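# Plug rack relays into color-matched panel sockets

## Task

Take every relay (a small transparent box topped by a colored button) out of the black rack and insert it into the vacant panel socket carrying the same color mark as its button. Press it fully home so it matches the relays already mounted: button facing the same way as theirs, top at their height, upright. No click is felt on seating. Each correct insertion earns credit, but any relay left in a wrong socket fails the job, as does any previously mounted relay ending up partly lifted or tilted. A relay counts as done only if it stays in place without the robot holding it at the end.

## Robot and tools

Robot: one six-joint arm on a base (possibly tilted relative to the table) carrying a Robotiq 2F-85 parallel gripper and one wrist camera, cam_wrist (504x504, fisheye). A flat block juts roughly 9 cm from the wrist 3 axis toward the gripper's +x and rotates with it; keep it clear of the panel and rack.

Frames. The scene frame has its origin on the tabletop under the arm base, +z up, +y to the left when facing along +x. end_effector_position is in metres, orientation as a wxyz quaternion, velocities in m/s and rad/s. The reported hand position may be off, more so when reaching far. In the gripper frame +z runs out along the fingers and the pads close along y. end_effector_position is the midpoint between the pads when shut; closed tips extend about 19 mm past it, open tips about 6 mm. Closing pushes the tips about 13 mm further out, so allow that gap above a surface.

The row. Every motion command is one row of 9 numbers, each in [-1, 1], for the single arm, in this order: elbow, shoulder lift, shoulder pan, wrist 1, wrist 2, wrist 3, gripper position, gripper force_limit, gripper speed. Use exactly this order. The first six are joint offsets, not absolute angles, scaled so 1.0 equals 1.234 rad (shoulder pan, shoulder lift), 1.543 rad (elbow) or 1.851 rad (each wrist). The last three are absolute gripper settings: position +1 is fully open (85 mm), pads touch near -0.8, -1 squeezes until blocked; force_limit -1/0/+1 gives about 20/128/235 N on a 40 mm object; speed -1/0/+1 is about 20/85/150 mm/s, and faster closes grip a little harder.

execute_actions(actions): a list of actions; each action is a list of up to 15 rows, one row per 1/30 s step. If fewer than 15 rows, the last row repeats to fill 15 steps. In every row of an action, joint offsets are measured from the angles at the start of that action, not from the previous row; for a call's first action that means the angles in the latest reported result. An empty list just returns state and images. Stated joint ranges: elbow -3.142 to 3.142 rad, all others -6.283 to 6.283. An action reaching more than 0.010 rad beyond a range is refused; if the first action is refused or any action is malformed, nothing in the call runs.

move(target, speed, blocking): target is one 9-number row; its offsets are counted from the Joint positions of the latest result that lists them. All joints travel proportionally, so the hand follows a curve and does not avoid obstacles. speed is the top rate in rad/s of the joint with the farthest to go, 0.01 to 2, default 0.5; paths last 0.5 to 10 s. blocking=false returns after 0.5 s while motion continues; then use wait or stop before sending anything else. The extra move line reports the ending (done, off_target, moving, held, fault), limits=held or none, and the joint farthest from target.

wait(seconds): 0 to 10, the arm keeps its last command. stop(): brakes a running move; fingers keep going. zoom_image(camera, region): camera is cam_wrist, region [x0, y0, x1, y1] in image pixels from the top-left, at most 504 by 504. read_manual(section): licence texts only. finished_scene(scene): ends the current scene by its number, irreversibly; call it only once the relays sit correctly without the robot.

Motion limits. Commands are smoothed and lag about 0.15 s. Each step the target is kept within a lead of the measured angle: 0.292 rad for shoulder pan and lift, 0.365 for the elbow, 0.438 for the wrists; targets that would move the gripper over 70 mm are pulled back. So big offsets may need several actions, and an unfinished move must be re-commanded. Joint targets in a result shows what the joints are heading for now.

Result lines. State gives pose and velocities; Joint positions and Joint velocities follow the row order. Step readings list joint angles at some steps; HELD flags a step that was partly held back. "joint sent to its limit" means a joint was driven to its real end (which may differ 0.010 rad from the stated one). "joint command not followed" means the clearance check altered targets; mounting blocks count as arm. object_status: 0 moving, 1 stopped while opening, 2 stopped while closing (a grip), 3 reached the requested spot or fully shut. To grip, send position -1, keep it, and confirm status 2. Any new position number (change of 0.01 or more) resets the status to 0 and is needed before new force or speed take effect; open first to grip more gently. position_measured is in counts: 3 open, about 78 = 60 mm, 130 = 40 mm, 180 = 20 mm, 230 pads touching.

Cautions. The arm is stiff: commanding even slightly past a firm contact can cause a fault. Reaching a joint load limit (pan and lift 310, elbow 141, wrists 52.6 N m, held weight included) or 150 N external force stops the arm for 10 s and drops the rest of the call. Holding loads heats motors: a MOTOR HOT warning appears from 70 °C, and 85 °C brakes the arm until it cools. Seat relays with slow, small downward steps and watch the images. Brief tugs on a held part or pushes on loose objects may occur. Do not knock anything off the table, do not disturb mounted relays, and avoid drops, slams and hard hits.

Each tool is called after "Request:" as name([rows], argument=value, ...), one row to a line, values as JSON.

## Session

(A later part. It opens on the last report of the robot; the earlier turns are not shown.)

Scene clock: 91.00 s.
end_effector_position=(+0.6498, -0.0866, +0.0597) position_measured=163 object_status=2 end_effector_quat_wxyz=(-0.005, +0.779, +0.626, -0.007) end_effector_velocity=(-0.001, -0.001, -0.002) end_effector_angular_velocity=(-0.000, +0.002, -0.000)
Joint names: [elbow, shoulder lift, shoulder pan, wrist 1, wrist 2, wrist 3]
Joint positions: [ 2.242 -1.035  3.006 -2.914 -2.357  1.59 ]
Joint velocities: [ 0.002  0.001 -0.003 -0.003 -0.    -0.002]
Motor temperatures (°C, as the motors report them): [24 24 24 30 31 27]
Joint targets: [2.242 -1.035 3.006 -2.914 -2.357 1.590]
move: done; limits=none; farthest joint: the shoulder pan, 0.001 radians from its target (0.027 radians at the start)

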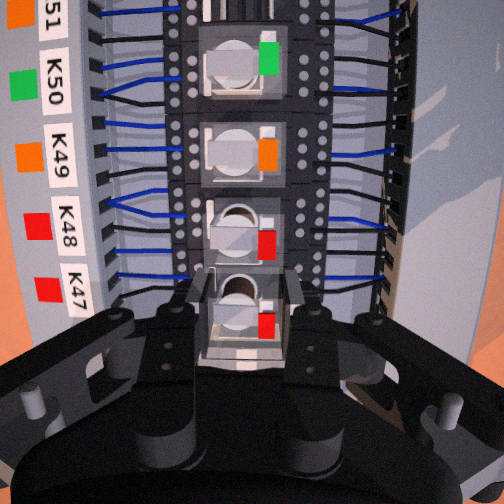

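Request:
move(target=[0,0,0,0,0,0,0,-0.3,0])

Request:
move(target=[-0.0324,-0.1353,0.107,0.1885,-0.002,0.0994,0,-0.3,0], speed=0.25)

Request:
move(target=[-0.1585,0.3375,0.2188,0.05,0.0149,-1,0.2,-0.3,0], speed=1)

Request:
move(target=[0.005,-0.006,-0.0034,-0.0024,0,-0.4606,0.2,-0.3,0], speed=1)

Request:
move(target=[0.02,0.125,-0.098,-0.164,-0.009,-0.086,0.2,-0.3,0], speed=0.15)

Scene clock: 95.13 s.
end_effector_position=(+0.6498, -0.0866, +0.0596) position_measured=129 object_status=3 end_effector_quat_wxyz=(-0.005, +0.779, +0.626, -0.007) end_effector_velocity=(-0.000, +0.001, +0.000) end_effector_angular_velocity=(+0.001, -0.000, +0.001)
Joint names: [elbow, shoulder lift, shoulder pan, wrist 1, wrist 2, wrist 3]
Joint positions: [ 2.242 -1.035  3.006 -2.914 -2.357  1.59 ]
Joint velocities: [ 0.001 -0.     0.001  0.     0.001 -0.   ]
Motor temperatures (°C, as the motors report them): [24 24 24 30 31 27]
Joint targets: [2.242 -1.035 3.006 -2.914 -2.357 1.590]
move: done; limits=none; farthest joint: the shoulder pan, 0.000 radians from its target (0.000 radians at the start)

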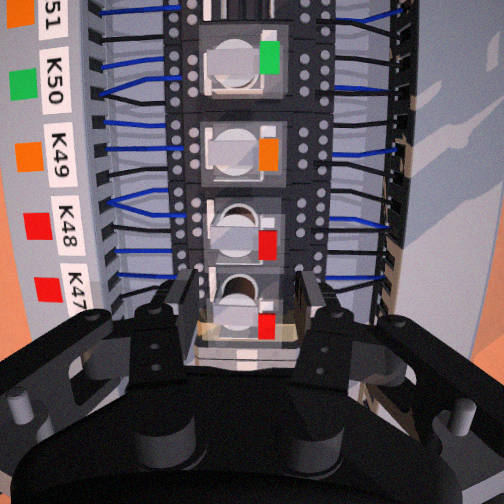

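Scene clock: 97.13 s.
end_effector_position=(+0.6536, -0.0865, +0.1800) position_measured=129 object_status=3 end_effector_quat_wxyz=(-0.007, +0.779, +0.627, -0.005) end_effector_velocity=(-0.001, +0.000, +0.001) end_effector_angular_velocity=(+0.001, +0.001, +0.000)
Joint names: [elbow, shoulder lift, shoulder pan, wrist 1, wrist 2, wrist 3]
Joint positions: [ 2.192 -1.202  3.138 -2.566 -2.36   1.774]
Joint velocities: [ 0.    -0.002  0.001  0.004  0.001  0.002]
Motor temperatures (°C, as the motors report them): [24 24 24 30 31 27]
Joint targets: [2.192 -1.202 3.138 -2.565 -2.360 1.774]
move: done; limits=none; farthest joint: the wrist 1, 0.001 radians from its target (0.349 radians at the start)

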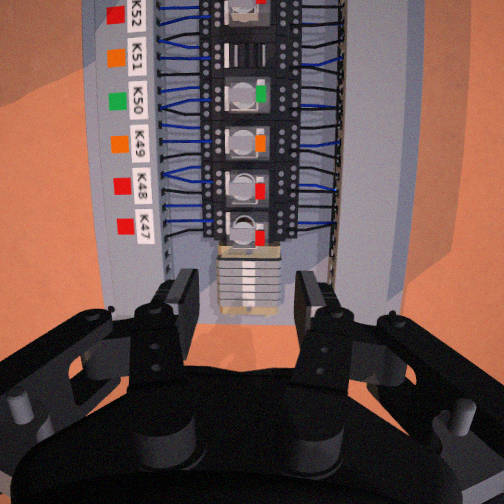

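Scene clock: 99.83 s.
end_effector_position=(+0.7037, +0.2057, +0.1705) position_measured=104 object_status=3 end_effector_quat_wxyz=(-0.008, -0.219, +0.976, +0.000) end_effector_velocity=(-0.002, +0.001, -0.001) end_effector_angular_velocity=(+0.001, +0.002, +0.004)
Joint names: [elbow, shoulder lift, shoulder pan, wrist 1, wrist 2, wrist 3]
Joint positions: [ 1.948 -0.785  3.408 -2.473 -2.333 -0.077]
Joint velocities: [ 0.002  0.001  0.    -0.     0.001 -0.002]
Motor temperatures (°C, as the motors report them): [24 24 24 30 31 27]
Joint targets: [1.948 -0.785 3.408 -2.473 -2.333 -0.078]
move: done; limits=none; farthest joint: the elbow, 0.001 radians from its target (0.245 radians at the start)

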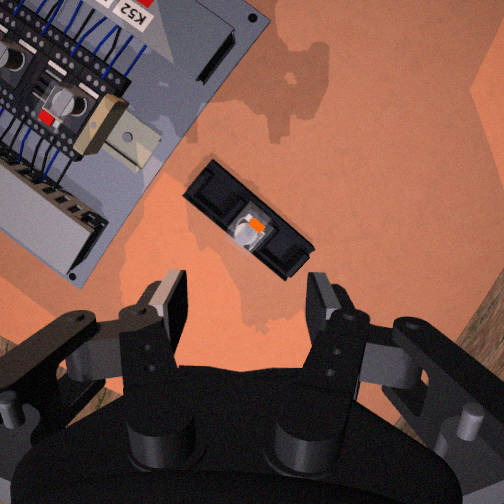

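Scene clock: 101.53 s.
end_effector_position=(+0.7021, +0.2008, +0.1704) position_measured=104 object_status=3 end_effector_quat_wxyz=(-0.007, -0.600, +0.800, +0.004) end_effector_velocity=(+0.001, +0.000, +0.001) end_effector_angular_velocity=(+0.002, -0.001, +0.001)
Joint names: [elbow, shoulder lift, shoulder pan, wrist 1, wrist 2, wrist 3]
Joint positions: [ 1.956 -0.793  3.403 -2.477 -2.333 -0.93 ]
Joint velocities: [-0.002 -0.     0.    -0.     0.001 -0.002]
Motor temperatures (°C, as the motors report them): [24 24 24 30 31 27]
Joint targets: [1.956 -0.793 3.403 -2.477 -2.333 -0.930]
move: done; limits=none; farthest joint: the shoulder pan, 0.000 radians from its target (0.004 radians at the start)

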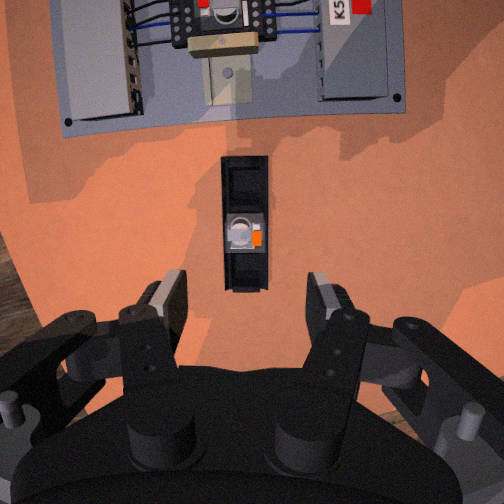

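Scene clock: 104.10 s.
end_effector_position=(+0.7046, +0.2029, +0.0412) position_measured=104 object_status=3 end_effector_quat_wxyz=(-0.004, -0.597, +0.802, +0.007) end_effector_velocity=(+0.001, +0.000, -0.000) end_effector_angular_velocity=(+0.000, -0.002, -0.000)
Joint names: [elbow, shoulder lift, shoulder pan, wrist 1, wrist 2, wrist 3]
Joint positions: [ 1.987 -0.639  3.283 -2.781 -2.349 -1.089]
Joint velocities: [-0.001  0.001 -0.    -0.003 -0.    -0.002]
Motor temperatures (°C, as the motors report them): [24 24 24 30 31 27]
Joint targets: [1.987 -0.638 3.282 -2.781 -2.349 -1.089]
move: done; limits=none; farthest joint: the shoulder pan, 0.001 radians from its target (0.121 radians at the start)

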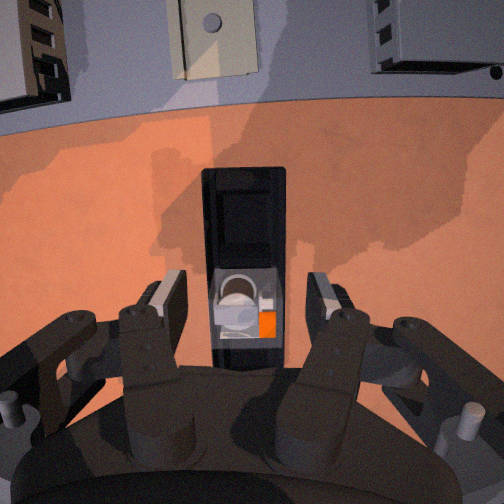

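Request:
move(target=[0,0,0,0,0,0,-1,-0.7,-0.5])

Request:
move(target=[-0.02,-0.125,0.098,0.164,0.009,0.086,-1,-0.7,-0.5], speed=0.15)

Request:
move(target=[0,0,0,0,0,0.564,-1,-0.7,-0.5], speed=1)

Request:
move(target=[0.1089,-0.2069,-0.1186,-0.0286,-0.0125,1,-1,-0.7,-0.5], speed=1)

Request:
move(target=[0.0153,0.0807,-0.0578,-0.1044,-0.0015,-0.066,-1,-0.7,-0.5], speed=0.15)

Scene clock: 110.07 s.
end_effector_position=(+0.7046, +0.2029, +0.0411) position_measured=163 object_status=0 end_effector_quat_wxyz=(-0.004, -0.597, +0.802, +0.007) end_effector_velocity=(+0.001, -0.000, +0.000) end_effector_angular_velocity=(-0.001, -0.001, -0.001)
Joint names: [elbow, shoulder lift, shoulder pan, wrist 1, wrist 2, wrist 3]
Joint positions: [ 1.987 -0.638  3.282 -2.781 -2.349 -1.089]
Joint velocities: [-0.001 -0.    -0.     0.    -0.001  0.   ]
Motor temperatures (°C, as the motors report them): [24 24 24 30 31 27]
Joint targets: [1.987 -0.639 3.283 -2.781 -2.349 -1.089]
move: done; limits=none; farthest joint: the shoulder pan, 0.001 radians from its target (0.001 radians at the start)

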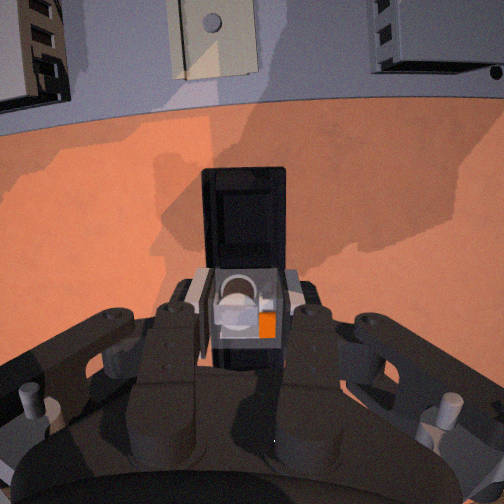

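Scene clock: 112.63 s.
end_effector_position=(+0.7020, +0.2008, +0.1703) position_measured=163 object_status=2 end_effector_quat_wxyz=(-0.007, -0.600, +0.800, +0.004) end_effector_velocity=(+0.001, -0.000, +0.001) end_effector_angular_velocity=(+0.000, -0.000, -0.001)
Joint names: [elbow, shoulder lift, shoulder pan, wrist 1, wrist 2, wrist 3]
Joint positions: [ 1.956 -0.793  3.403 -2.477 -2.333 -0.93 ]
Joint velocities: [-0.001 -0.001  0.     0.003  0.     0.001]
Motor temperatures (°C, as the motors report them): [24 24 24 30 31 27]
Joint targets: [1.956 -0.793 3.403 -2.477 -2.333 -0.930]
move: done; limits=none; farthest joint: the shoulder pan, 0.000 radians from its target (0.121 radians at the start)

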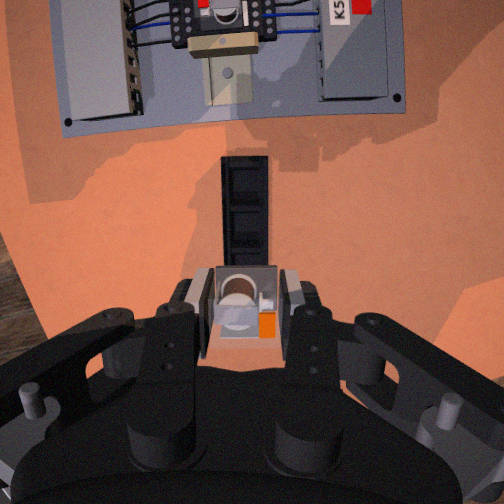

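Scene clock: 114.53 s.
end_effector_position=(+0.7020, +0.2008, +0.1703) position_measured=163 object_status=2 end_effector_quat_wxyz=(-0.008, -0.122, +0.993, +0.000) end_effector_velocity=(+0.001, +0.000, +0.000) end_effector_angular_velocity=(+0.001, -0.000, -0.002)
Joint names: [elbow, shoulder lift, shoulder pan, wrist 1, wrist 2, wrist 3]
Joint positions: [ 1.956 -0.793  3.403 -2.477 -2.333  0.114]
Joint velocities: [-0.001  0.    -0.     0.     0.001  0.001]
Motor temperatures (°C, as the motors report them): [24 24 24 30 31 27]
Joint targets: [1.956 -0.793 3.403 -2.477 -2.333 0.114]
move: done; limits=none; farthest joint: the shoulder pan, 0.000 radians from its target (0.000 radians at the start)

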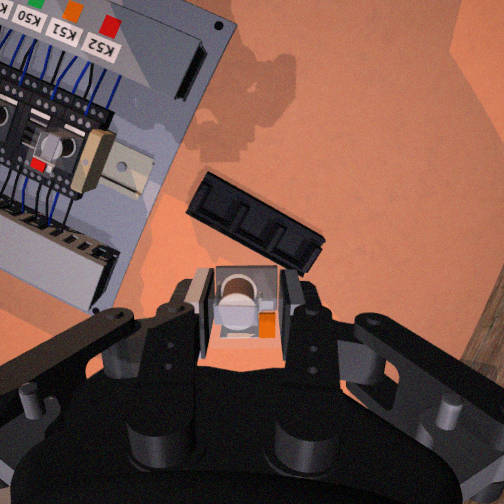

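Scene clock: 117.23 s.
end_effector_position=(+0.6713, +0.0268, +0.1820) position_measured=163 object_status=2 end_effector_quat_wxyz=(-0.006, +0.786, +0.619, -0.006) end_effector_velocity=(-0.001, +0.000, -0.001) end_effector_angular_velocity=(+0.000, +0.002, -0.001)
Joint names: [elbow, shoulder lift, shoulder pan, wrist 1, wrist 2, wrist 3]
Joint positions: [ 2.124 -1.048  3.257 -2.53  -2.356  1.965]
Joint velocities: [ 0.002 -0.    -0.001  0.001  0.001  0.002]
Motor temperatures (°C, as the motors report them): [24 24 24 30 31 27]
Joint targets: [2.124 -1.048 3.257 -2.530 -2.356 1.965]
move: done; limits=none; farthest joint: the shoulder pan, 0.000 radians from its target (0.147 radians at the start)

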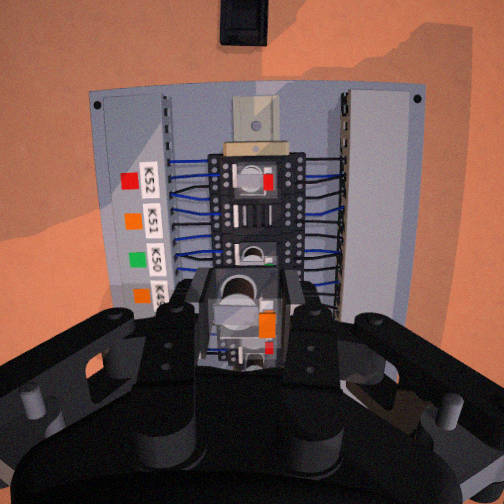

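Scene clock: 119.03 s.
end_effector_position=(+0.6746, +0.0321, +0.1090) position_measured=163 object_status=2 end_effector_quat_wxyz=(-0.008, +0.779, +0.627, -0.005) end_effector_velocity=(-0.000, -0.000, -0.002) end_effector_angular_velocity=(-0.001, +0.001, +0.001)
Joint names: [elbow, shoulder lift, shoulder pan, wrist 1, wrist 2, wrist 3]
Joint positions: [ 2.147 -0.949  3.186 -2.723 -2.359  1.843]
Joint velocities: [ 0.001  0.002 -0.002 -0.003 -0.001 -0.003]
Motor temperatures (°C, as the motors report them): [24 24 24 30 31 27]
Joint targets: [2.147 -0.948 3.186 -2.724 -2.359 1.843]
move: done; limits=none; farthest joint: the shoulder pan, 0.000 radians from its target (0.071 radians at the start)

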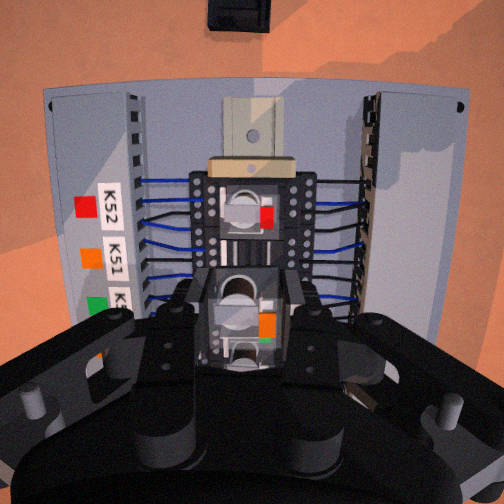

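Request:
move(target=[0.0042,0.0297,-0.0249,-0.0403,0,-0.023,-1,-0.7,-0.5], speed=0.06)

Scene clock: 123.33 s.
end_effector_position=(+0.6754, +0.0307, +0.0814) position_measured=163 object_status=2 end_effector_quat_wxyz=(-0.008, +0.779, +0.627, -0.005) end_effector_velocity=(-0.000, -0.000, -0.001) end_effector_angular_velocity=(+0.000, +0.001, -0.000)
Joint names: [elbow, shoulder lift, shoulder pan, wrist 1, wrist 2, wrist 3]
Joint positions: [ 2.154 -0.912  3.155 -2.797 -2.359  1.801]
Joint velocities: [ 0.001  0.001 -0.002 -0.003  0.    -0.001]
Motor temperatures (°C, as the motors report them): [24 24 24 30 31 27]
Joint targets: [2.154 -0.912 3.155 -2.798 -2.359 1.801]
move: done; limits=none; farthest joint: the shoulder pan, 0.000 radians from its target (0.030 radians at the start)

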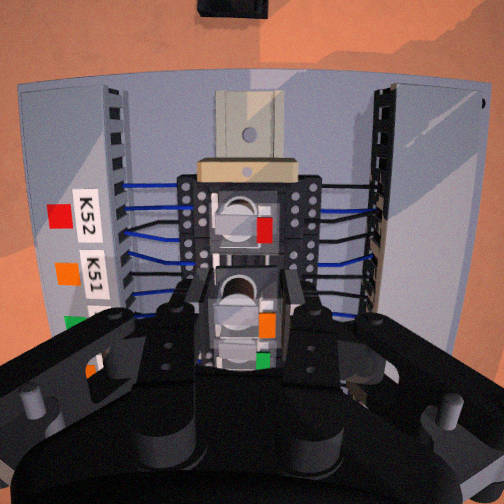

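Request:
move(target=[0.0033,0.0252,-0.0187,-0.0322,0,-0.0173,-1,-0.7,-0.5], speed=0.02)

Request:
move(target=[0,0,0,0,0,0,0,-0.3,0])

Request:
move(target=[-0.015,-0.17,0.09,0.18,0,0.085,0,-0.3,0], speed=0.25)

Scene clock: 128.07 s.
end_effector_position=(+0.6745, +0.0309, +0.0596) position_measured=163 object_status=2 end_effector_quat_wxyz=(-0.008, +0.779, +0.626, -0.005) end_effector_velocity=(-0.001, +0.001, -0.001) end_effector_angular_velocity=(+0.001, +0.001, +0.000)
Joint names: [elbow, shoulder lift, shoulder pan, wrist 1, wrist 2, wrist 3]
Joint positions: [ 2.159 -0.881  3.132 -2.857 -2.359  1.769]
Joint velocities: [ 0.002  0.001 -0.001 -0.003  0.001 -0.001]
Motor temperatures (°C, as the motors report them): [24 24 24 30 31 27]
Joint targets: [2.159 -0.881 3.132 -2.857 -2.359 1.769]
move: done; limits=none; farthest joint: the shoulder pan, 0.000 radians from its target (0.023 radians at the start)

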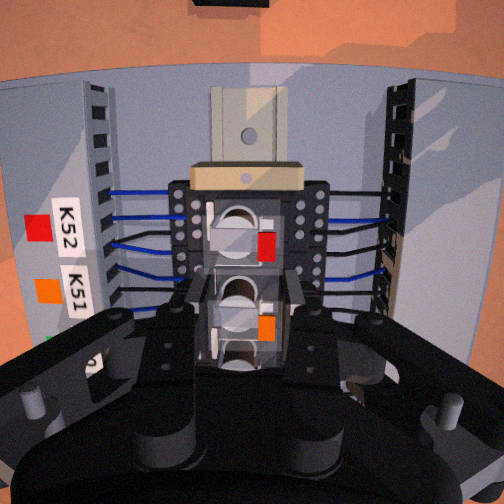

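Scene clock: 128.60 s.
end_effector_position=(+0.6745, +0.0309, +0.0595) position_measured=129 object_status=0 end_effector_quat_wxyz=(-0.008, +0.779, +0.626, -0.005) end_effector_velocity=(+0.001, -0.001, +0.000) end_effector_angular_velocity=(-0.001, -0.002, -0.001)
Joint names: [elbow, shoulder lift, shoulder pan, wrist 1, wrist 2, wrist 3]
Joint positions: [ 2.159 -0.881  3.132 -2.857 -2.359  1.769]
Joint velocities: [-0.002 -0.    -0.    -0.001 -0.001 -0.001]
Motor temperatures (°C, as the motors report them): [24 24 24 30 31 27]
Joint targets: [2.159 -0.881 3.132 -2.857 -2.359 1.769]
move: done; limits=none; farthest joint: the shoulder pan, 0.000 radians from its target (0.000 radians at the start)

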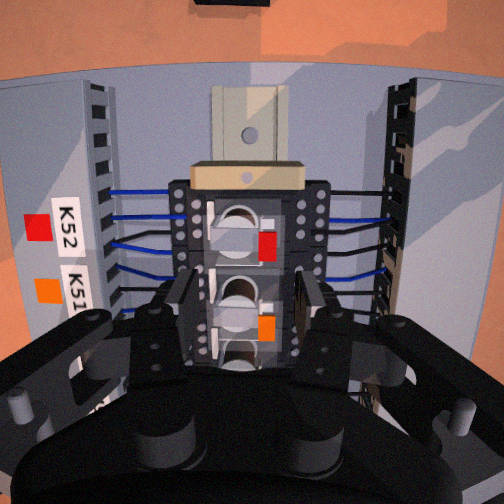

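Scene clock: 130.53 s.
end_effector_position=(+0.6696, +0.0025, +0.1918) position_measured=129 object_status=3 end_effector_quat_wxyz=(-0.004, +0.782, +0.623, -0.003) end_effector_velocity=(+0.000, +0.000, +0.002) end_effector_angular_velocity=(+0.001, -0.001, +0.001)
Joint names: [elbow, shoulder lift, shoulder pan, wrist 1, wrist 2, wrist 3]
Joint positions: [ 2.136 -1.091  3.243 -2.524 -2.359  1.926]
Joint velocities: [-0.001 -0.002  0.002  0.003  0.001  0.001]
Motor temperatures (°C, as the motors report them): [24 24 24 30 31 27]
Joint targets: [2.136 -1.091 3.243 -2.523 -2.359 1.926]
move: done; limits=none; farthest joint: the shoulder pan, 0.000 radians from its target (0.111 radians at the start)

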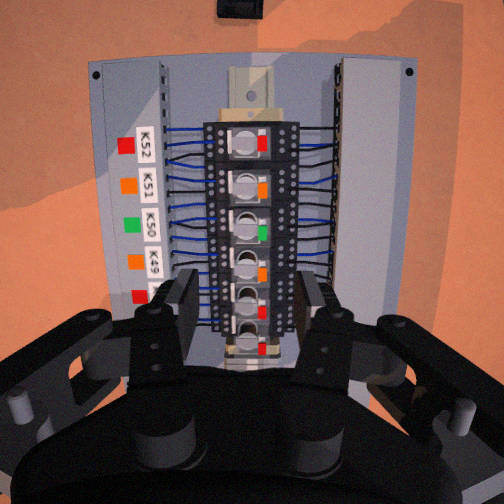

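Request:
finished_scene(scene=2)

The scene is finished: the task was done.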